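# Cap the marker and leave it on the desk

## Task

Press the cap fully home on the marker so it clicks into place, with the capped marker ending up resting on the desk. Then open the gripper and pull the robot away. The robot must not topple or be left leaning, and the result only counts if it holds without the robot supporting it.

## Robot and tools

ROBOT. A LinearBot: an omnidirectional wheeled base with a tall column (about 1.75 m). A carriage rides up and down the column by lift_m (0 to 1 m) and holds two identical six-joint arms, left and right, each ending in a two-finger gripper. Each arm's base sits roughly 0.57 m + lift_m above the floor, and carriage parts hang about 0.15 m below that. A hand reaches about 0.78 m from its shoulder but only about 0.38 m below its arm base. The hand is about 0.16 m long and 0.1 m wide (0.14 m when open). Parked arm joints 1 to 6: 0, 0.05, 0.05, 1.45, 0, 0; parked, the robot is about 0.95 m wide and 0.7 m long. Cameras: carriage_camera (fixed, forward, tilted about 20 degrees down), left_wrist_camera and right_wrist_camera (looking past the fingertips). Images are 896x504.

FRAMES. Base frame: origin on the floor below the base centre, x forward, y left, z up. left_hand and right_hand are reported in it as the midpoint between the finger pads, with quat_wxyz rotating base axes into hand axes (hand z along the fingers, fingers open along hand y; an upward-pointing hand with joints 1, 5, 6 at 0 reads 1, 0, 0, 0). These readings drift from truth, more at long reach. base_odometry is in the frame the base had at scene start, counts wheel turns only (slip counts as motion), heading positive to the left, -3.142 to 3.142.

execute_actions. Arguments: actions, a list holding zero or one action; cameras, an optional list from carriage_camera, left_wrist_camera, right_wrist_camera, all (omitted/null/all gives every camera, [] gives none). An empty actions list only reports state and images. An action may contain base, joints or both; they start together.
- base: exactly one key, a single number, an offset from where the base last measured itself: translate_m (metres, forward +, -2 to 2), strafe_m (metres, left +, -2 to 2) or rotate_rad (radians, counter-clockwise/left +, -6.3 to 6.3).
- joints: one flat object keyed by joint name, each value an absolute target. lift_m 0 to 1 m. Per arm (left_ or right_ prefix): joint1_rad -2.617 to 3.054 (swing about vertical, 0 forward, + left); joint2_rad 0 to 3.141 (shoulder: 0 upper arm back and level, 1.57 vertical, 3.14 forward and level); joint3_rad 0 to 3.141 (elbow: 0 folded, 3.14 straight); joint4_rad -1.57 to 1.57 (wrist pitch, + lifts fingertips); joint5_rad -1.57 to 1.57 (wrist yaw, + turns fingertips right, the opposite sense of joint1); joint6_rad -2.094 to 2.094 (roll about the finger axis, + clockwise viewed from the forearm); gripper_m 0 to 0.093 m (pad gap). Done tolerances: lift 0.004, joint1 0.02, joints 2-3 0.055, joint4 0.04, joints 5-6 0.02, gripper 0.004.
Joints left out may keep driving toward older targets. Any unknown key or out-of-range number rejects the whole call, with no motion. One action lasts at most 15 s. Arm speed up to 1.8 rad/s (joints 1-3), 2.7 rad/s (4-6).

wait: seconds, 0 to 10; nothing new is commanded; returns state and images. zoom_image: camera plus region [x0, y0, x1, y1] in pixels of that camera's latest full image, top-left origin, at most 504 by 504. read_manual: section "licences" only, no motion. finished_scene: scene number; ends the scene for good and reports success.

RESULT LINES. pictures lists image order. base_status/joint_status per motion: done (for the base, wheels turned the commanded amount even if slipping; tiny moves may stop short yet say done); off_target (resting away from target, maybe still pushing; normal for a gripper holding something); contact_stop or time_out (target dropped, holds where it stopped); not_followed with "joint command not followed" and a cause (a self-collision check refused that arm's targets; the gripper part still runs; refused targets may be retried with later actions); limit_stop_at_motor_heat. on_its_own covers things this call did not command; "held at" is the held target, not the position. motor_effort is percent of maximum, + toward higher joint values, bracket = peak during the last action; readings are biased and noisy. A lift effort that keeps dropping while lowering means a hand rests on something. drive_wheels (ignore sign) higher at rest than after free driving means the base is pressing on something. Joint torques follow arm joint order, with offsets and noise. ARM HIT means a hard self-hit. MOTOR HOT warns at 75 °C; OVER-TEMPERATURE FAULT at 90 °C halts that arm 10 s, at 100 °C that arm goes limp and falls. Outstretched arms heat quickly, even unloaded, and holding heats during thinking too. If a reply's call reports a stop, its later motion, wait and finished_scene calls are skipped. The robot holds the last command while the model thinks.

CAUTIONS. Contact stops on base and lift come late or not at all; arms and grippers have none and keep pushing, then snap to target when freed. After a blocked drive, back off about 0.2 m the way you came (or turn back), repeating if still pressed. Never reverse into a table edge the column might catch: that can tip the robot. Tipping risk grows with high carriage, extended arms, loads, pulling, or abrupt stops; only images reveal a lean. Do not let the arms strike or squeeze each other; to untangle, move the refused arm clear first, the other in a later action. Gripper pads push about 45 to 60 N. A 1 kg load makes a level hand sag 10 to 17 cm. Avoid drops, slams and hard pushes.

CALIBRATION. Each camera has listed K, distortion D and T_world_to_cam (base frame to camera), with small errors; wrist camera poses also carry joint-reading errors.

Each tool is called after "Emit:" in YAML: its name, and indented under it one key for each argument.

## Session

Emit:
execute_actions:
  actions: []
  cameras: ["carriage_camera"]

Scene clock: 0.00 s.
Joint torques (N m, as the arm reports them, + toward a larger angle): no reading
base_odometry: x=+0.000 y=+0.000 heading=+0.000 (m, m, rad; odometry frame)
base_status: not commanded
joint_positions: lift_m=+0.297 left_joint1_rad=-0.028 left_joint2_rad=+0.080 left_joint3_rad=+0.044 left_joint4_rad=+1.467 left_joint5_rad=+0.054 left_joint6_rad=-0.009 left_gripper_m=+0.095 right_joint1_rad=+0.018 right_joint2_rad=+0.070 right_joint3_rad=+0.055 right_joint4_rad=+1.446 right_joint5_rad=-0.039 right_joint6_rad=+0.014 right_gripper_m=+0.094
joint_status: not commanded
motor_effort: lift_m=+31 drive_wheels=+1 (%)
left_hand: x=+0.2973 y=+0.3009 z=+1.2717 quat_wxyz=(+0.997, +0.028, +0.069, -0.020) (m; base frame)
right_hand: x=+0.2962 y=-0.3040 z=+1.2744 quat_wxyz=(+0.997, -0.019, +0.070, +0.017) (m; base frame)
pictures: carriage_camera
camera_calibration (this result's frames):
carriage_camera: T_world_to_cam=[[0.0198054, -0.999667, 0.0165363, -0.0249189], [-0.358609, -0.0225418, -0.933216, 1.2437], [0.933278, 0.0125526, -0.358936, 0.276251], [0, 0, 0, 1]] pos_world=[0.188675, -0.000343101, 1.2602]
Images, in order (width x height): carriage_camera 896x504.

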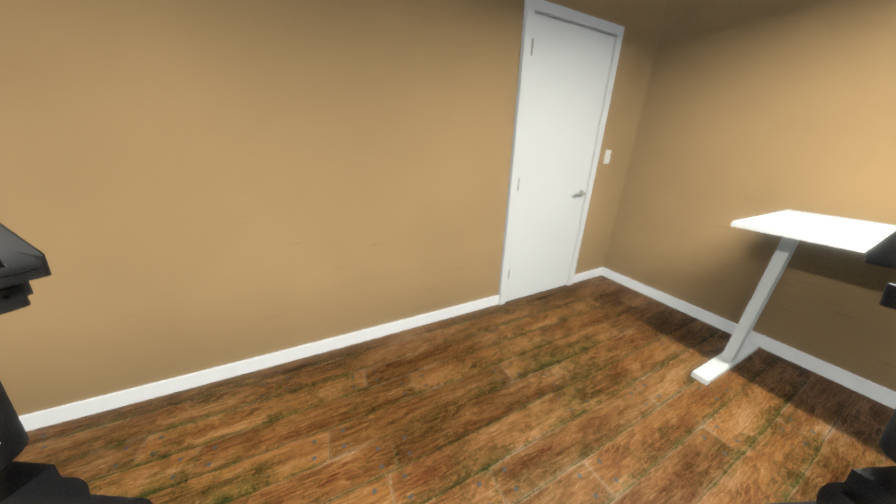

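Emit:
execute_actions:
  actions:
    - {"base":{"rotate_rad":-1.12},"joints":{"lift_m":0.65}}
  cameras: ["carriage_camera"]

Emit:
execute_actions:
  actions:
    - {"base":{"translate_m":1.1}}
  cameras: ["carriage_camera"]

Scene clock: 4.50 s.
Joint torques (N m, as the arm reports them, + toward a larger angle): left_arm=[-0.46  4.19  7.41 -0.17 -0.13 -0.02] | right_arm=[ 0.03  4.67  7.07 -0.1   0.03  0.1 ]
base_odometry: x=+0.000 y=+0.000 heading=-1.120 (m, m, rad; odometry frame)
base_status: done
joint_positions: lift_m=+0.650 left_joint1_rad=-0.028 left_joint2_rad=+0.080 left_joint3_rad=+0.044 left_joint4_rad=+1.467 left_joint5_rad=+0.054 left_joint6_rad=-0.009 left_gripper_m=+0.095 right_joint1_rad=+0.018 right_joint2_rad=+0.070 right_joint3_rad=+0.055 right_joint4_rad=+1.446 right_joint5_rad=-0.039 right_joint6_rad=+0.014 right_gripper_m=+0.094
joint_status: all done
motor_effort: lift_m=+32(39) drive_wheels=+3(13) (%)
left_hand: x=+0.2974 y=+0.3009 z=+1.6243 quat_wxyz=(+0.997, +0.028, +0.070, -0.020) (m; base frame)
right_hand: x=+0.2962 y=-0.3040 z=+1.6270 quat_wxyz=(+0.997, -0.019, +0.070, +0.017) (m; base frame)
pictures: carriage_camera
camera_calibration (this result's frames):
carriage_camera: T_world_to_cam=[[0.0198054, -0.999667, 0.0165363, -0.030749], [-0.358609, -0.0225418, -0.933216, 1.57271], [0.933278, 0.0125526, -0.358936, 0.4028], [0, 0, 0, 1]] pos_world=[0.188675, -0.000343101, 1.61277]
Images, in order (width x height): carriage_camera 896x504.

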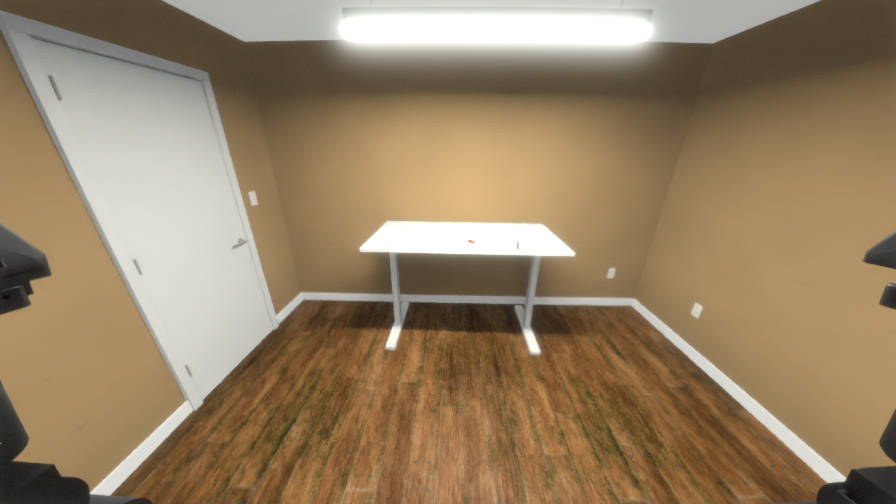

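Scene clock: 9.00 s.
Joint torques (N m, as the arm reports them, + toward a larger angle): left_arm=[-0.37  4.13  7.39 -0.17 -0.13 -0.02] | right_arm=[ 0.    4.71  7.03 -0.08  0.04  0.09]
base_odometry: x=+0.479 y=-0.990 heading=-1.120 (m, m, rad; odometry frame)
base_status: done
joint_positions: lift_m=+0.650 left_joint1_rad=-0.028 left_joint2_rad=+0.080 left_joint3_rad=+0.044 left_joint4_rad=+1.467 left_joint5_rad=+0.054 left_joint6_rad=-0.009 left_gripper_m=+0.095 right_joint1_rad=+0.018 right_joint2_rad=+0.070 right_joint3_rad=+0.055 right_joint4_rad=+1.446 right_joint5_rad=-0.039 right_joint6_rad=+0.014 right_gripper_m=+0.094
joint_status: not commanded
motor_effort: lift_m=+32(32) drive_wheels=-4(13) (%)
left_hand: x=+0.2973 y=+0.3009 z=+1.6243 quat_wxyz=(+0.997, +0.028, +0.069, -0.020) (m; base frame)
right_hand: x=+0.2962 y=-0.3040 z=+1.6270 quat_wxyz=(+0.997, -0.019, +0.070, +0.017) (m; base frame)
pictures: carriage_camera
camera_calibration (this result's frames):
carriage_camera: T_world_to_cam=[[0.0198054, -0.999667, 0.0165363, -0.030749], [-0.358609, -0.0225418, -0.933216, 1.57271], [0.933278, 0.0125526, -0.358936, 0.4028], [0, 0, 0, 1]] pos_world=[0.188675, -0.000343101, 1.61277]
Images, in order (width x height): carriage_camera 896x504.

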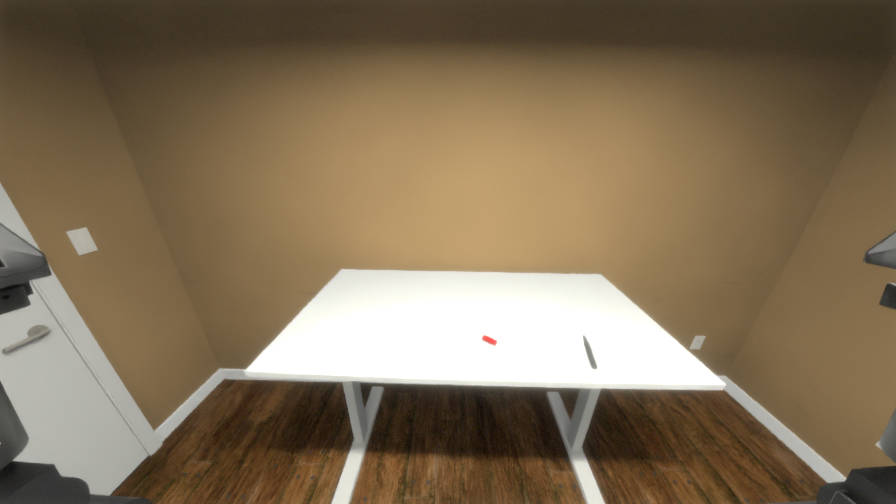

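Emit:
zoom_image:
  camera: "carriage_camera"
  region: [460,320,620,380]

Emit:
execute_actions:
  actions:
    - {"base":{"strafe_m":-0.53},"joints":{"lift_m":0.68}}
  cameras: ["carriage_camera"]

Emit:
execute_actions:
  actions:
    - {"base":{"translate_m":0.33},"joints":{"left_joint1_rad":0.17,"left_joint2_rad":2.39,"left_joint3_rad":1.277,"left_joint4_rad":-0.457,"left_joint5_rad":0,"left_joint6_rad":-0.85,"right_joint1_rad":0.93,"right_joint2_rad":2.57,"right_joint3_rad":1.635,"right_joint4_rad":-0.635,"right_joint5_rad":0,"right_joint6_rad":-1.94}}

Region (460, 320, 620, 380) of carriage_camera's 896x504 image, scaled by 3.150, with more detail than that image has; it fills the top 189 rows of this view, and the rest is white.

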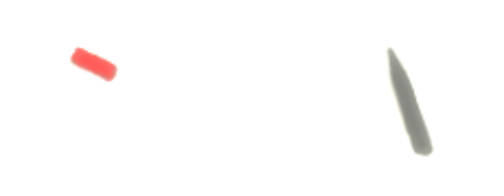

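Scene clock: 16.17 s.
Joint torques (N m, as the arm reports them, + toward a larger angle): left_arm=[-0.49  4.09  7.38 -0.15 -0.12 -0.03] | right_arm=[ 0.03  4.63  6.97 -0.06  0.04  0.09]
base_odometry: x=+0.001 y=-1.221 heading=-1.120 (m, m, rad; odometry frame)
base_status: done
joint_positions: lift_m=+0.680 left_joint1_rad=-0.028 left_joint2_rad=+0.080 left_joint3_rad=+0.044 left_joint4_rad=+1.467 left_joint5_rad=+0.054 left_joint6_rad=-0.009 left_gripper_m=+0.095 right_joint1_rad=+0.018 right_joint2_rad=+0.070 right_joint3_rad=+0.055 right_joint4_rad=+1.446 right_joint5_rad=-0.039 right_joint6_rad=+0.014 right_gripper_m=+0.094
joint_status: all done
motor_effort: lift_m=+33(40) drive_wheels=-2(5) (%)
left_hand: x=+0.2974 y=+0.3009 z=+1.6542 quat_wxyz=(+0.997, +0.028, +0.070, -0.020) (m; base frame)
right_hand: x=+0.2962 y=-0.3040 z=+1.6569 quat_wxyz=(+0.997, -0.019, +0.070, +0.017) (m; base frame)
pictures: carriage_camera
camera_calibration (this result's frames):
carriage_camera: T_world_to_cam=[[0.0198054, -0.999667, 0.0165363, -0.0312444], [-0.358609, -0.0225418, -0.933216, 1.60067], [0.933278, 0.0125526, -0.358936, 0.413553], [0, 0, 0, 1]] pos_world=[0.188675, -0.000343101, 1.64273]
Images, in order (width x height): carriage_camera 896x504.

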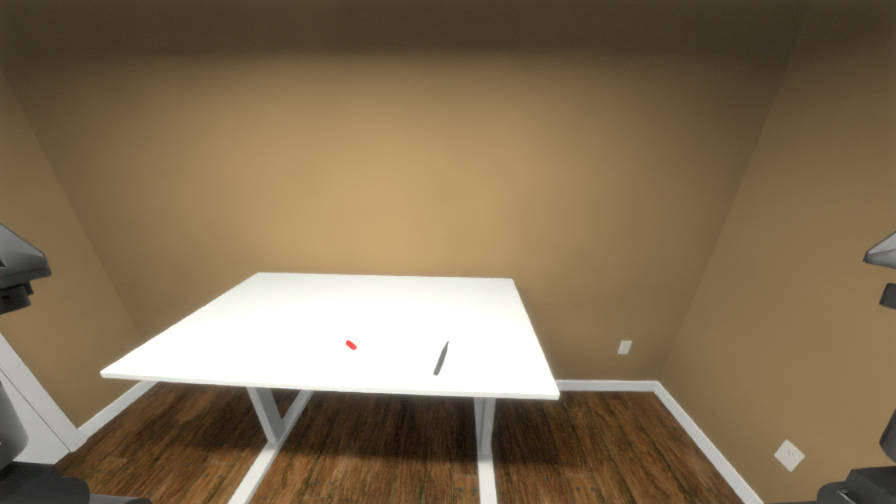

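Scene clock: 18.73 s.
Joint torques (N m, as the arm reports them, + toward a larger angle): left_arm=[ -0.05 -12.46   5.57   0.45  -0.21  -0.05] | right_arm=[  0.08 -14.49   6.31   0.33  -0.02   0.06]
base_odometry: x=+0.145 y=-1.519 heading=-1.121 (m, m, rad; odometry frame)
base_status: done
joint_positions: lift_m=+0.680 left_joint1_rad=+0.163 left_joint2_rad=+2.387 left_joint3_rad=+1.277 left_joint4_rad=-0.452 left_joint5_rad=+0.005 left_joint6_rad=-0.845 left_gripper_m=+0.095 right_joint1_rad=+0.929 right_joint2_rad=+2.563 right_joint3_rad=+1.631 right_joint4_rad=-0.625 right_joint5_rad=-0.004 right_joint6_rad=-1.934 right_gripper_m=+0.094
joint_status: all done
motor_effort: lift_m=+33(33) drive_wheels=-5(7) (%)
left_hand: x=+0.6322 y=+0.3717 z=+1.0809 quat_wxyz=(+0.004, -0.483, +0.876, -0.004) (m; base frame)
right_hand: x=+0.5215 y=+0.0405 z=+1.0762 quat_wxyz=(+0.007, -0.990, +0.139, -0.001) (m; base frame)
pictures: carriage_camera, left_wrist_camera, right_wrist_camera
camera_calibration (this result's frames):
carriage_camera: T_world_to_cam=[[0.0198054, -0.999667, 0.0165363, -0.0312444], [-0.358609, -0.0225418, -0.933216, 1.60067], [0.933278, 0.0125526, -0.358936, 0.413553], [0, 0, 0, 1]] pos_world=[0.188675, -0.000343101, 1.64273]
left_wrist_camera: T_world_to_cam=[[0.857525, -0.513709, -0.0274573, -0.316959], [-0.421759, -0.732591, 0.534257, -0.0275606], [-0.294567, -0.446558, -0.844876, 1.38778], [0, 0, 0, 1]] pos_world=[0.668972, 0.436712, 1.17853]
right_wrist_camera: T_world_to_cam=[[0.277885, 0.959447, 0.0473364, -0.238817], [0.752813, -0.248117, 0.609681, -1.03657], [0.596702, -0.133786, -0.791232, 0.672172], [0, 0, 0, 1]] pos_world=[0.445622, 0.0618682, 1.17513]
Images, in order (width x height): carriage_camera 896x504, left_wrist_camera 896x504, right_wrist_camera 896x504.

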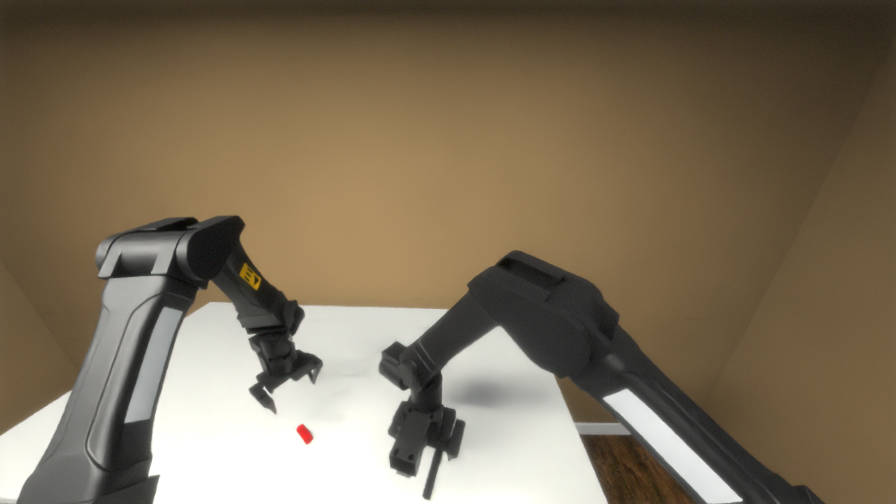

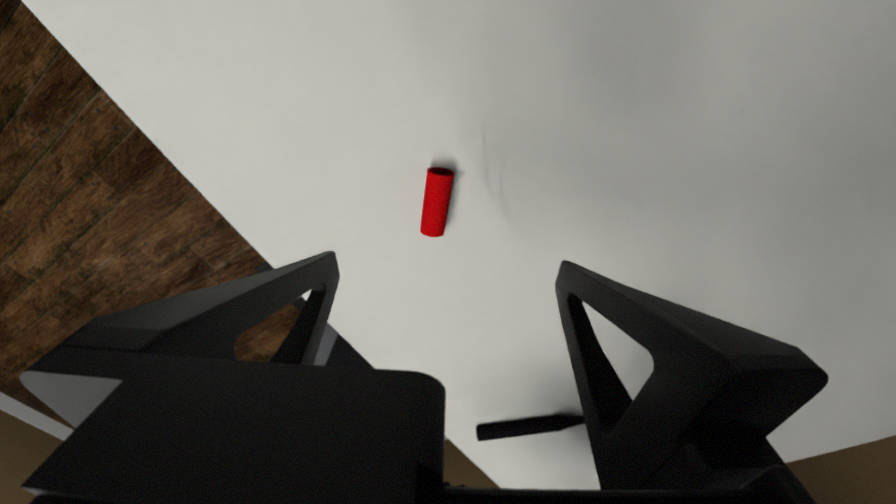

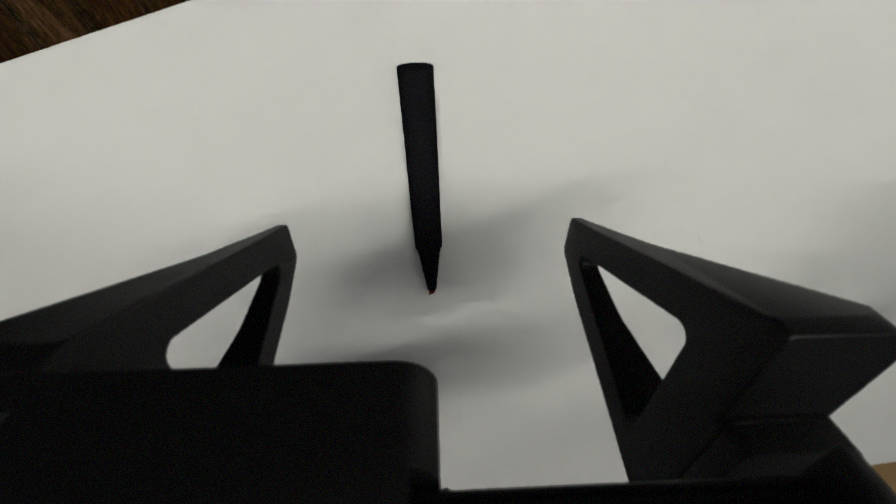

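Emit:
execute_actions:
  actions:
    - {"joints":{"lift_m":0.60,"left_joint2_rad":2.2,"left_joint6_rad":1.85,"left_gripper_m":0.07,"right_joint1_rad":0.95,"right_joint6_rad":-1.97,"right_gripper_m":0.08,"right_joint4_rad":-0.66}}
  cameras: ["right_wrist_camera"]

Emit:
execute_actions:
  actions:
    - {"joints":{"lift_m":0.575}}
  cameras: ["right_wrist_camera"]

Scene clock: 24.53 s.
Joint torques (N m, as the arm reports them, + toward a larger angle): left_arm=[ -0.02 -13.01   6.74   0.84  -0.07  -0.02] | right_arm=[  0.44 -14.35   6.27   0.28  -0.04   0.03]
base_odometry: x=+0.145 y=-1.519 heading=-1.121 (m, m, rad; odometry frame)
base_status: not commanded
joint_positions: lift_m=+0.600 left_joint1_rad=+0.163 left_joint2_rad=+2.207 left_joint3_rad=+1.277 left_joint4_rad=-0.454 left_joint5_rad=+0.004 left_joint6_rad=+1.846 left_gripper_m=+0.070 right_joint1_rad=+0.945 right_joint2_rad=+2.563 right_joint3_rad=+1.631 right_joint4_rad=-0.652 right_joint5_rad=-0.002 right_joint6_rad=-1.964 right_gripper_m=+0.080
joint_status: all done
motor_effort: lift_m=+29(30) drive_wheels=+4(5) (%)
left_hand: x=+0.6713 y=+0.3783 z=+1.0691 quat_wxyz=(+0.052, +0.743, +0.663, +0.077) (m; base frame)
right_hand: x=+0.5122 y=+0.0392 z=+0.9967 quat_wxyz=(-0.005, -0.993, +0.116, +0.004) (m; base frame)
pictures: right_wrist_camera
camera_calibration (this result's frames):
right_wrist_camera: T_world_to_cam=[[0.233796, 0.972028, 0.0223871, -0.184342], [0.771815, -0.199545, 0.603724, -0.987203], [0.591304, -0.12387, -0.796879, 0.62268], [0, 0, 0, 1]] pos_world=[0.436844, 0.0593253, 1.09633]
Images, in order (width x height): right_wrist_camera 896x504.

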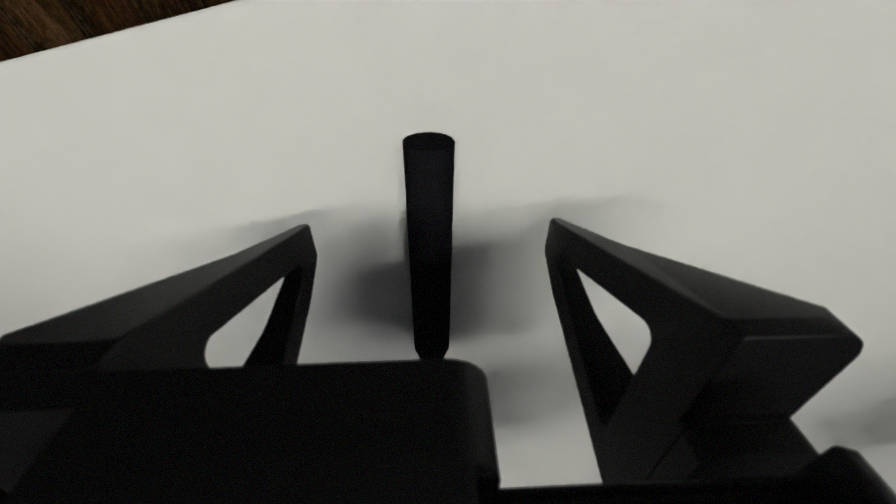

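Scene clock: 25.13 s.
Joint torques (N m, as the arm reports them, + toward a larger angle): left_arm=[  0.01 -12.71   6.54   0.85  -0.04   0.01] | right_arm=[  0.43 -14.55   6.27   0.32  -0.05   0.05]
base_odometry: x=+0.145 y=-1.519 heading=-1.121 (m, m, rad; odometry frame)
base_status: not commanded
joint_positions: lift_m=+0.575 left_joint1_rad=+0.163 left_joint2_rad=+2.204 left_joint3_rad=+1.277 left_joint4_rad=-0.456 left_joint5_rad=+0.004 left_joint6_rad=+1.846 left_gripper_m=+0.070 right_joint1_rad=+0.945 right_joint2_rad=+2.566 right_joint3_rad=+1.631 right_joint4_rad=-0.655 right_joint5_rad=-0.002 right_joint6_rad=-1.964 right_gripper_m=+0.080
joint_status: all done
motor_effort: lift_m=+30(31) drive_wheels=+4(5) (%)
left_hand: x=+0.6714 y=+0.3783 z=+1.0452 quat_wxyz=(+0.052, +0.743, +0.663, +0.078) (m; base frame)
right_hand: x=+0.5115 y=+0.0380 z=+0.9705 quat_wxyz=(-0.008, -0.993, +0.116, +0.005) (m; base frame)
pictures: right_wrist_camera
camera_calibration (this result's frames):
right_wrist_camera: T_world_to_cam=[[0.233838, 0.97213, 0.0168048, -0.176962], [0.773465, -0.196468, 0.602621, -0.970909], [0.589128, -0.127918, -0.797851, 0.604244], [0, 0, 0, 1]] pos_world=[0.436368, 0.0585717, 1.07016]
Images, in order (width x height): right_wrist_camera 896x504.

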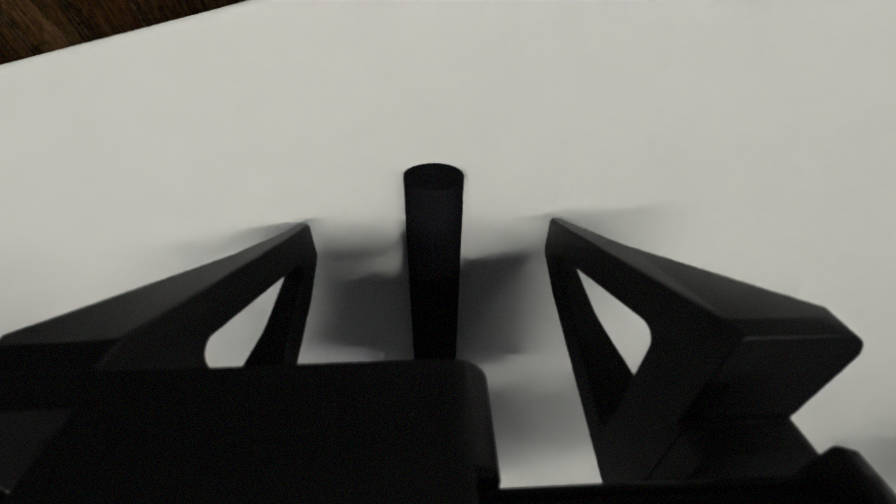

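Emit:
execute_actions:
  actions:
    - {"joints":{"lift_m":0.562}}
  cameras: ["right_wrist_camera"]

Emit:
execute_actions:
  actions:
    - {"joints":{"right_gripper_m":0.012}}
  cameras: ["right_wrist_camera"]

Scene clock: 27.10 s.
Joint torques (N m, as the arm reports them, + toward a larger angle): left_arm=[  0.02 -12.83   6.71   0.84  -0.06   0.  ] | right_arm=[  0.39 -14.05   6.27   0.34  -0.06   0.05]
base_odometry: x=+0.145 y=-1.519 heading=-1.121 (m, m, rad; odometry frame)
base_status: not commanded
joint_positions: lift_m=+0.562 left_joint1_rad=+0.163 left_joint2_rad=+2.204 left_joint3_rad=+1.277 left_joint4_rad=-0.457 left_joint5_rad=+0.003 left_joint6_rad=+1.846 left_gripper_m=+0.070 right_joint1_rad=+0.947 right_joint2_rad=+2.559 right_joint3_rad=+1.633 right_joint4_rad=-0.654 right_joint5_rad=-0.002 right_joint6_rad=-1.964 right_gripper_m=+0.080
joint_status: all done
motor_effort: lift_m=+29(29) drive_wheels=+4(5) (%)
left_hand: x=+0.6713 y=+0.3784 z=+1.0323 quat_wxyz=(+0.052, +0.743, +0.663, +0.078) (m; base frame)
right_hand: x=+0.5125 y=+0.0402 z=+0.9605 quat_wxyz=(-0.004, -0.993, +0.115, +0.003) (m; base frame)
pictures: right_wrist_camera
camera_calibration (this result's frames):
right_wrist_camera: T_world_to_cam=[[0.232253, 0.972345, 0.0245694, -0.185869], [0.770805, -0.199402, 0.60506, -0.966107], [0.593227, -0.121589, -0.7958, 0.591661], [0, 0, 0, 1]] pos_world=[0.43686, 0.0600246, 1.05996]
Images, in order (width x height): right_wrist_camera 896x504.

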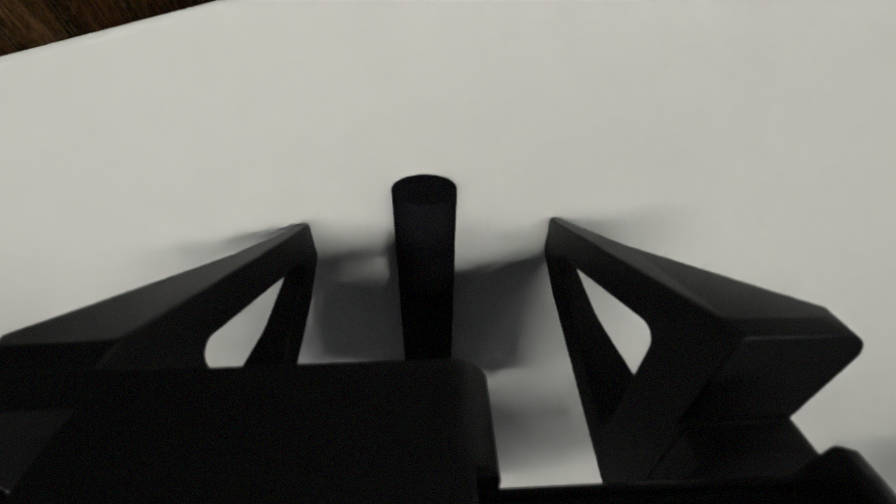

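Scene clock: 27.77 s.
Joint torques (N m, as the arm reports them, + toward a larger angle): left_arm=[ -0.06 -12.66   6.71   0.85  -0.07  -0.01] | right_arm=[  0.33 -13.92   6.09   0.31  -0.05   0.05]
base_odometry: x=+0.145 y=-1.519 heading=-1.121 (m, m, rad; odometry frame)
base_status: not commanded
joint_positions: lift_m=+0.562 left_joint1_rad=+0.163 left_joint2_rad=+2.204 left_joint3_rad=+1.277 left_joint4_rad=-0.457 left_joint5_rad=+0.003 left_joint6_rad=+1.846 left_gripper_m=+0.070 right_joint1_rad=+0.947 right_joint2_rad=+2.559 right_joint3_rad=+1.633 right_joint4_rad=-0.654 right_joint5_rad=-0.002 right_joint6_rad=-1.965 right_gripper_m=+0.017
joint_status: right_gripper_m off_target (ended at +0.017, target +0.012)
motor_effort: lift_m=+28(28) drive_wheels=+4(4) (%)
left_hand: x=+0.6713 y=+0.3784 z=+1.0323 quat_wxyz=(+0.052, +0.743, +0.663, +0.078) (m; base frame)
right_hand: x=+0.5125 y=+0.0402 z=+0.9605 quat_wxyz=(-0.004, -0.993, +0.115, +0.003) (m; base frame)
pictures: right_wrist_camera
camera_calibration (this result's frames):
right_wrist_camera: T_world_to_cam=[[0.231882, 0.972434, 0.0245715, -0.185685], [0.770883, -0.19911, 0.605058, -0.966156], [0.593271, -0.12136, -0.795802, 0.591631], [0, 0, 0, 1]] pos_world=[0.436852, 0.0599955, 1.05996]
Images, in order (width x height): right_wrist_camera 896x504.

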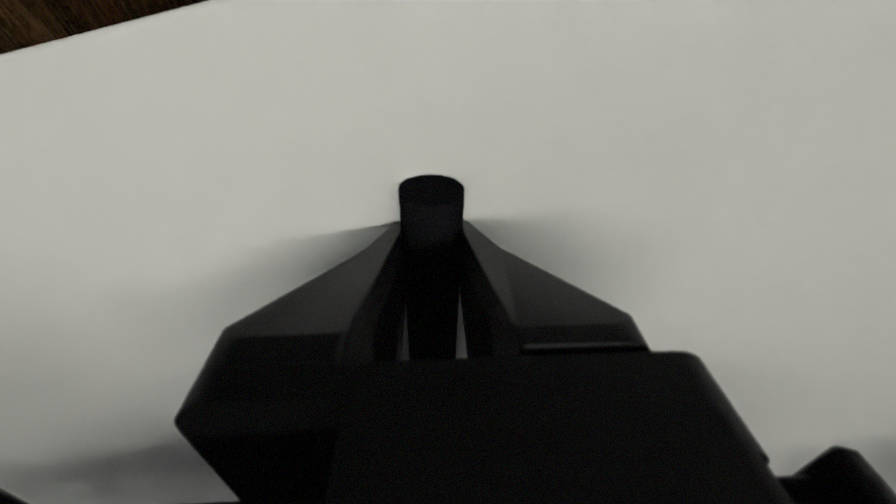

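Emit:
execute_actions:
  actions:
    - {"joints":{"lift_m":0.66,"right_gripper_m":0}}
  cameras: []

Emit:
execute_actions:
  actions:
    - {"base":{"strafe_m":0.2},"joints":{"right_joint1_rad":0.1,"right_joint2_rad":1.7,"right_joint3_rad":1.1,"right_joint4_rad":0.6,"right_joint5_rad":0.64,"right_joint6_rad":1.515}}
  cameras: []

Emit:
execute_actions:
  actions:
    - {"joints":{"lift_m":0.605,"left_joint1_rad":-0.42,"left_joint2_rad":2.39}}

Scene clock: 30.63 s.
Joint torques (N m, as the arm reports them, + toward a larger angle): left_arm=[  0.09 -12.44   6.55   0.88  -0.07   0.01] | right_arm=[  0.48 -14.51   6.15   0.35  -0.06   0.06]
base_odometry: x=+0.145 y=-1.519 heading=-1.121 (m, m, rad; odometry frame)
base_status: not commanded
joint_positions: lift_m=+0.660 left_joint1_rad=+0.163 left_joint2_rad=+2.200 left_joint3_rad=+1.277 left_joint4_rad=-0.457 left_joint5_rad=+0.003 left_joint6_rad=+1.846 left_gripper_m=+0.070 right_joint1_rad=+0.947 right_joint2_rad=+2.565 right_joint3_rad=+1.633 right_joint4_rad=-0.656 right_joint5_rad=-0.001 right_joint6_rad=-1.965 right_gripper_m=+0.017
joint_status: right_gripper_m off_target (ended at +0.017, target +0.000); the others done
motor_effort: lift_m=+32(40) drive_wheels=+4(4) (%)
left_hand: x=+0.6721 y=+0.3787 z=+1.1316 quat_wxyz=(+0.052, +0.742, +0.663, +0.080) (m; base frame)
right_hand: x=+0.5115 y=+0.0387 z=+1.0559 quat_wxyz=(-0.007, -0.993, +0.115, +0.005) (m; base frame)
pictures: none
No camera images: the call's "cameras" was empty. Leave "cameras" out to get every camera's image.

Scene clock: 33.10 s.
Joint torques (N m, as the arm reports them, + toward a larger angle): left_arm=[ -0.37 -12.31   6.72   0.84  -0.06   0.02] | right_arm=[ 0.01 -9.74  7.53  2.5   0.02  0.08]
base_odometry: x=+0.325 y=-1.432 heading=-1.121 (m, m, rad; odometry frame)
base_status: done
joint_positions: lift_m=+0.660 left_joint1_rad=+0.168 left_joint2_rad=+2.200 left_joint3_rad=+1.277 left_joint4_rad=-0.456 left_joint5_rad=+0.003 left_joint6_rad=+1.846 left_gripper_m=+0.070 right_joint1_rad=+0.100 right_joint2_rad=+1.699 right_joint3_rad=+1.118 right_joint4_rad=+0.594 right_joint5_rad=+0.640 right_joint6_rad=+1.508 right_gripper_m=+0.017
joint_status: all done
motor_effort: lift_m=+33(33) drive_wheels=-2(5) (%)
left_hand: x=+0.6718 y=+0.3807 z=+1.1316 quat_wxyz=(+0.052, +0.741, +0.665, +0.080) (m; base frame)
right_hand: x=+0.7708 y=-0.3630 z=+1.4993 quat_wxyz=(+0.628, +0.602, +0.363, +0.334) (m; base frame)
pictures: none
No camera images: the call's "cameras" was empty. Leave "cameras" out to get every camera's image.

Scene clock: 34.27 s.
Joint torques (N m, as the arm reports them, + toward a larger angle): left_arm=[ -0.1  -13.42   5.31   0.36  -0.05   0.03] | right_arm=[-0.01 -9.79  8.58  2.5   0.01  0.08]
base_odometry: x=+0.325 y=-1.432 heading=-1.121 (m, m, rad; odometry frame)
base_status: not commanded
joint_positions: lift_m=+0.605 left_joint1_rad=-0.426 left_joint2_rad=+2.401 left_joint3_rad=+1.279 left_joint4_rad=-0.454 left_joint5_rad=+0.002 left_joint6_rad=+1.846 left_gripper_m=+0.070 right_joint1_rad=+0.100 right_joint2_rad=+1.699 right_joint3_rad=+1.106 right_joint4_rad=+0.594 right_joint5_rad=+0.640 right_joint6_rad=+1.508 right_gripper_m=+0.017
joint_status: all done
motor_effort: lift_m=+31(32) drive_wheels=+1(2) (%)
left_hand: x=+0.5998 y=+0.1566 z=+1.0012 quat_wxyz=(-0.001, +0.907, +0.421, -0.003) (m; base frame)
right_hand: x=+0.7697 y=-0.3631 z=+1.4388 quat_wxyz=(+0.626, +0.604, +0.367, +0.330) (m; base frame)
pictures: carriage_camera, left_wrist_camera, right_wrist_camera
camera_calibration (this result's frames):
carriage_camera: T_world_to_cam=[[0.0198054, -0.999667, 0.0165363, -0.0300063], [-0.358609, -0.0225418, -0.933216, 1.5308], [0.933278, 0.0125526, -0.358936, 0.38668], [0, 0, 0, 1]] pos_world=[0.188675, -0.000343101, 1.56786]
left_wrist_camera: T_world_to_cam=[[-0.778417, 0.626887, -0.0328569, 0.406115], [0.516853, 0.669734, 0.533215, -0.937785], [0.356271, 0.398082, -0.845341, 0.692656], [0, 0, 0, 1]] pos_world=[0.554051, 0.0977444, 1.09892]
right_wrist_camera: T_world_to_cam=[[-0.0577176, -0.0330156, -0.997787, 1.46392], [-0.115961, 0.99291, -0.0261464, 0.489443], [0.991575, 0.114195, -0.0611369, -0.507416], [0, 0, 0, 1]] pos_world=[0.644391, -0.379696, 1.44246]
Images, in order (width x height): carriage_camera 896x504, left_wrist_camera 896x504, right_wrist_camera 896x504.

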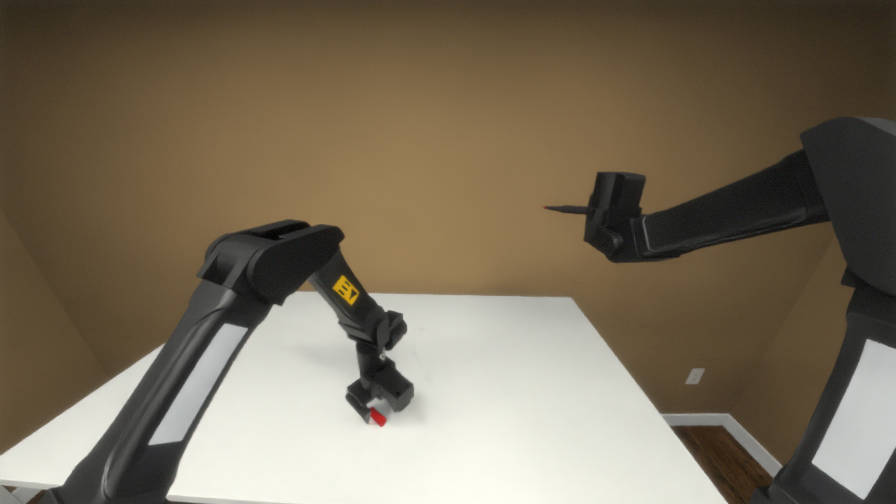

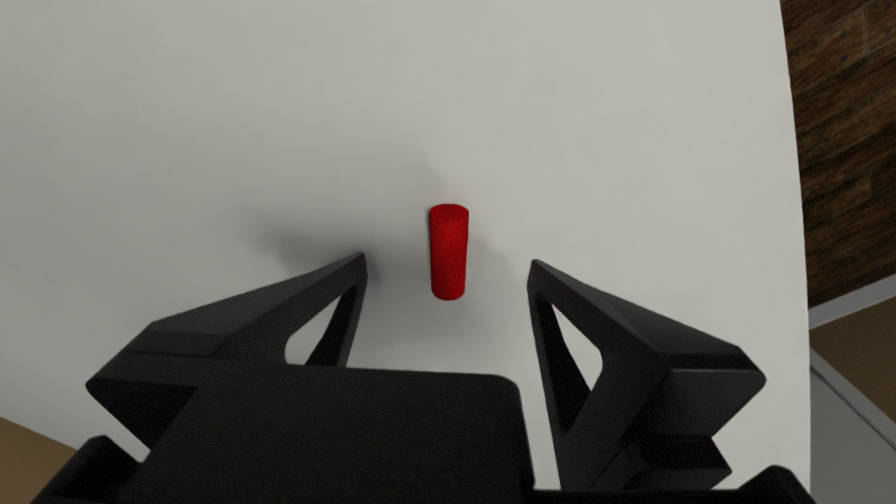

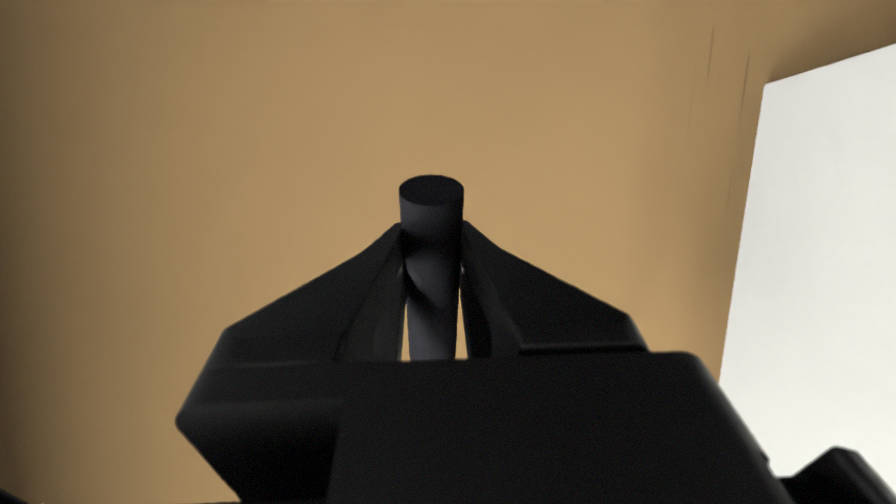

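Emit:
execute_actions:
  actions:
    - {"joints":{"lift_m":0.567,"left_joint1_rad":-0.40,"left_joint6_rad":1.87}}
  cameras: ["left_wrist_camera"]

Scene clock: 35.90 s.
Joint torques (N m, as the arm reports them, + toward a larger angle): left_arm=[ -0.05 -12.98   5.41   0.36  -0.04   0.02] | right_arm=[-0.05 -9.81  8.6   2.5   0.02  0.08]
base_odometry: x=+0.325 y=-1.432 heading=-1.121 (m, m, rad; odometry frame)
base_status: not commanded
joint_positions: lift_m=+0.567 left_joint1_rad=-0.405 left_joint2_rad=+2.394 left_joint3_rad=+1.279 left_joint4_rad=-0.456 left_joint5_rad=+0.001 left_joint6_rad=+1.866 left_gripper_m=+0.070 right_joint1_rad=+0.100 right_joint2_rad=+1.700 right_joint3_rad=+1.105 right_joint4_rad=+0.593 right_joint5_rad=+0.640 right_joint6_rad=+1.509 right_gripper_m=+0.017
joint_status: all done
motor_effort: lift_m=+29(30) drive_wheels=+1(1) (%)
left_hand: x=+0.6042 y=+0.1633 z=+0.9659 quat_wxyz=(+0.000, +0.907, +0.422, -0.001) (m; base frame)
right_hand: x=+0.7697 y=-0.3631 z=+1.3997 quat_wxyz=(+0.625, +0.604, +0.368, +0.329) (m; base frame)
pictures: left_wrist_camera
camera_calibration (this result's frames):
left_wrist_camera: T_world_to_cam=[[-0.778962, 0.625949, -0.0374969, 0.409176], [0.513497, 0.671057, 0.534792, -0.925379], [0.359915, 0.397328, -0.844151, 0.65537], [0, 0, 0, 1]] pos_world=[0.558034, 0.104462, 1.06346]
Images, in order (width x height): left_wrist_camera 896x504.

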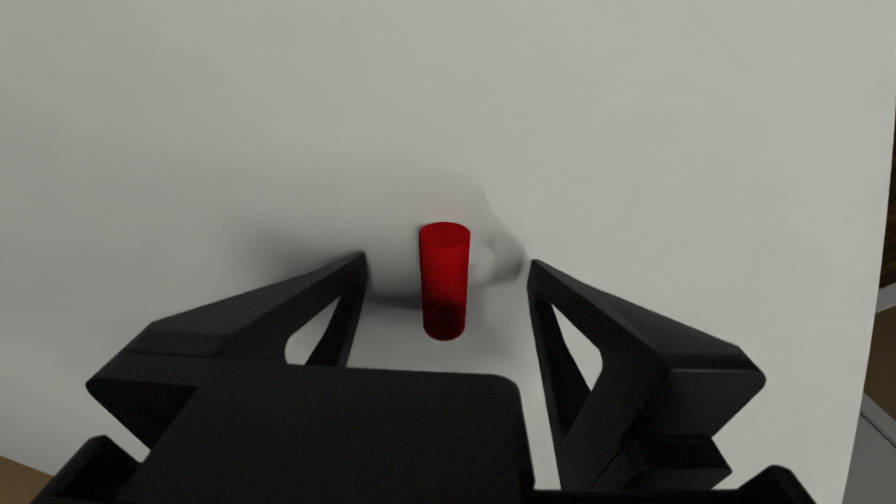

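Emit:
execute_actions:
  actions:
    - {"joints":{"left_gripper_m":0.012}}
  cameras: []

Emit:
execute_actions:
  actions:
    - {"joints":{"left_gripper_m":0,"lift_m":0.62}}
  cameras: []

Emit:
execute_actions:
  actions:
    - {"joints":{"left_joint1_rad":-0.68,"left_joint2_rad":1.7,"left_joint3_rad":1.1,"left_joint4_rad":0.6,"left_joint5_rad":-0.69,"left_joint6_rad":-1.57,"right_joint1_rad":0.5}}
  cameras: []

Emit:
execute_actions:
  actions:
    - {"joints":{"right_joint1_rad":0.635}}
  cameras: ["carriage_camera","left_wrist_camera"]

Emit:
zoom_image:
  camera: "carriage_camera"
  region: [400,180,500,240]

Scene clock: 39.97 s.
Joint torques (N m, as the arm reports them, + toward a larger angle): left_arm=[ -0.12 -12.98   5.28   0.36  -0.05   0.02] | right_arm=[-0.05 -9.88  8.64  2.51  0.02  0.07]
base_odometry: x=+0.325 y=-1.432 heading=-1.121 (m, m, rad; odometry frame)
base_status: not commanded
joint_positions: lift_m=+0.567 left_joint1_rad=-0.405 left_joint2_rad=+2.394 left_joint3_rad=+1.279 left_joint4_rad=-0.456 left_joint5_rad=+0.001 left_joint6_rad=+1.866 left_gripper_m=+0.018 right_joint1_rad=+0.100 right_joint2_rad=+1.700 right_joint3_rad=+1.105 right_joint4_rad=+0.593 right_joint5_rad=+0.640 right_joint6_rad=+1.509 right_gripper_m=+0.017
joint_status: left_gripper_m off_target (ended at +0.018, target +0.012)
motor_effort: lift_m=+29(29) drive_wheels=+1(1) (%)
left_hand: x=+0.6042 y=+0.1633 z=+0.9659 quat_wxyz=(+0.000, +0.907, +0.422, -0.001) (m; base frame)
right_hand: x=+0.7697 y=-0.3631 z=+1.3997 quat_wxyz=(+0.625, +0.604, +0.368, +0.329) (m; base frame)
pictures: none
No camera images: the call's "cameras" was empty. Leave "cameras" out to get every camera's image.

Scene clock: 40.70 s.
Joint torques (N m, as the arm reports them, + toward a larger angle): left_arm=[ -0.09 -12.53   5.48   0.42  -0.06   0.04] | right_arm=[-0.08 -9.72  8.58  2.43  0.02  0.08]
base_odometry: x=+0.325 y=-1.432 heading=-1.121 (m, m, rad; odometry frame)
base_status: not commanded
joint_positions: lift_m=+0.620 left_joint1_rad=-0.405 left_joint2_rad=+2.388 left_joint3_rad=+1.279 left_joint4_rad=-0.456 left_joint5_rad=+0.001 left_joint6_rad=+1.866 left_gripper_m=+0.018 right_joint1_rad=+0.100 right_joint2_rad=+1.700 right_joint3_rad=+1.105 right_joint4_rad=+0.600 right_joint5_rad=+0.640 right_joint6_rad=+1.509 right_gripper_m=+0.017
joint_status: left_gripper_m off_target (ended at +0.018, target +0.000); the others done
motor_effort: lift_m=+32(40) drive_wheels=+1(1) (%)
left_hand: x=+0.6058 y=+0.1627 z=+1.0209 quat_wxyz=(+0.002, +0.907, +0.422, +0.002) (m; base frame)
right_hand: x=+0.7697 y=-0.3631 z=+1.4540 quat_wxyz=(+0.626, +0.603, +0.366, +0.331) (m; base frame)
pictures: none
No camera images: the call's "cameras" was empty. Leave "cameras" out to get every camera's image.

Scene clock: 43.17 s.
Joint torques (N m, as the arm reports them, + toward a larger angle): left_arm=[ 0.06 -9.22  9.28  2.24 -0.14  0.03] | right_arm=[-0.42 -9.84  8.61  2.4   0.03  0.07]
base_odometry: x=+0.325 y=-1.432 heading=-1.121 (m, m, rad; odometry frame)
base_status: not commanded
joint_positions: lift_m=+0.620 left_joint1_rad=-0.688 left_joint2_rad=+1.695 left_joint3_rad=+1.099 left_joint4_rad=+0.600 left_joint5_rad=-0.686 left_joint6_rad=-1.566 left_gripper_m=+0.018 right_joint1_rad=+0.506 right_joint2_rad=+1.700 right_joint3_rad=+1.105 right_joint4_rad=+0.600 right_joint5_rad=+0.639 right_joint6_rad=+1.509 right_gripper_m=+0.017
joint_status: all done
motor_effort: lift_m=+32(33) drive_wheels=-1(1) (%)
left_hand: x=+0.7120 y=+0.0805 z=+1.4538 quat_wxyz=(+0.501, -0.498, +0.500, -0.501) (m; base frame)
right_hand: x=+0.7488 y=-0.1577 z=+1.4540 quat_wxyz=(+0.547, +0.517, +0.480, +0.451) (m; base frame)
pictures: none
No camera images: the call's "cameras" was empty. Leave "cameras" out to get every camera's image.

Scene clock: 43.87 s.
Joint torques (N m, as the arm reports them, + toward a larger angle): left_arm=[-0.14 -9.18  9.35  2.25 -0.11  0.03] | right_arm=[-0.55 -9.85  8.65  2.4   0.01  0.07]
base_odometry: x=+0.325 y=-1.432 heading=-1.121 (m, m, rad; odometry frame)
base_status: not commanded
joint_positions: lift_m=+0.620 left_joint1_rad=-0.688 left_joint2_rad=+1.695 left_joint3_rad=+1.099 left_joint4_rad=+0.600 left_joint5_rad=-0.686 left_joint6_rad=-1.566 left_gripper_m=+0.018 right_joint1_rad=+0.642 right_joint2_rad=+1.700 right_joint3_rad=+1.105 right_joint4_rad=+0.600 right_joint5_rad=+0.639 right_joint6_rad=+1.509 right_gripper_m=+0.017
joint_status: all done
motor_effort: lift_m=+32(33) drive_wheels=+1(1) (%)
left_hand: x=+0.7120 y=+0.0805 z=+1.4538 quat_wxyz=(+0.501, -0.498, +0.500, -0.501) (m; base frame)
right_hand: x=+0.7233 y=-0.0923 z=+1.4540 quat_wxyz=(+0.515, +0.483, +0.514, +0.487) (m; base frame)
pictures: carriage_camera, left_wrist_camera
camera_calibration (this result's frames):
carriage_camera: T_world_to_cam=[[0.0198054, -0.999667, 0.0165363, -0.0302529], [-0.358609, -0.0225418, -0.933216, 1.54472], [0.933278, 0.0125526, -0.358936, 0.392033], [0, 0, 0, 1]] pos_world=[0.188675, -0.000343101, 1.58277]
left_wrist_camera: T_world_to_cam=[[0.0345793, 0.0206559, 0.999188, -1.47436], [-0.53785, -0.84227, 0.0360256, 0.409388], [0.842331, -0.53866, -0.0180153, -0.407881], [0, 0, 0, 1]] pos_world=[0.614742, 0.15556, 1.45107]
Images, in order (width x height): carriage_camera 896x504, left_wrist_camera 896x504.

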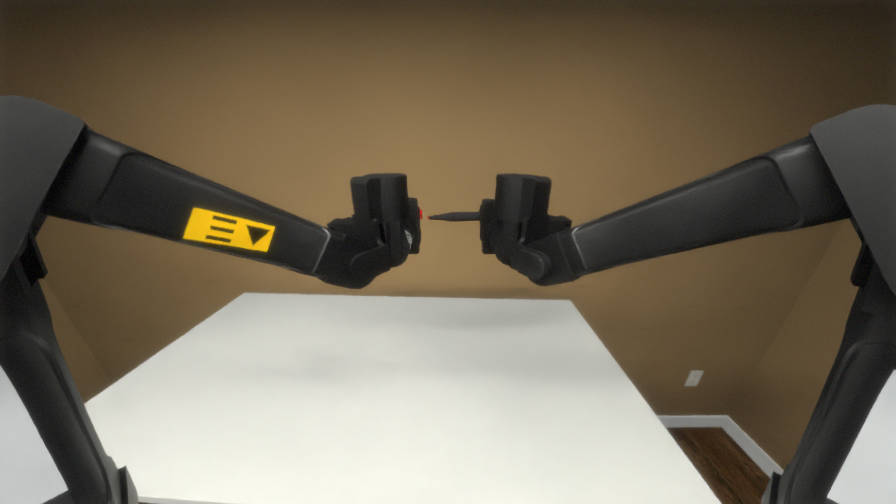

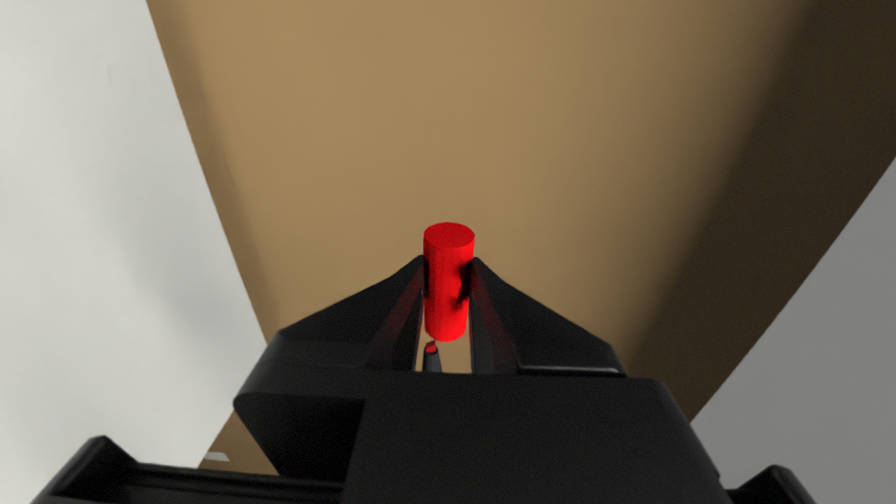

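Region (400, 180, 500, 240) of carriage_camera's 896x504 image, scaled by 5.040, with more detail than that image has; it fills the top 302 rows of this view, and the rest is white.

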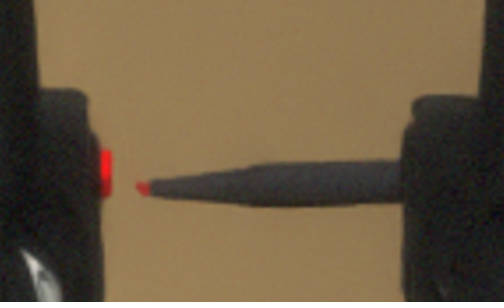

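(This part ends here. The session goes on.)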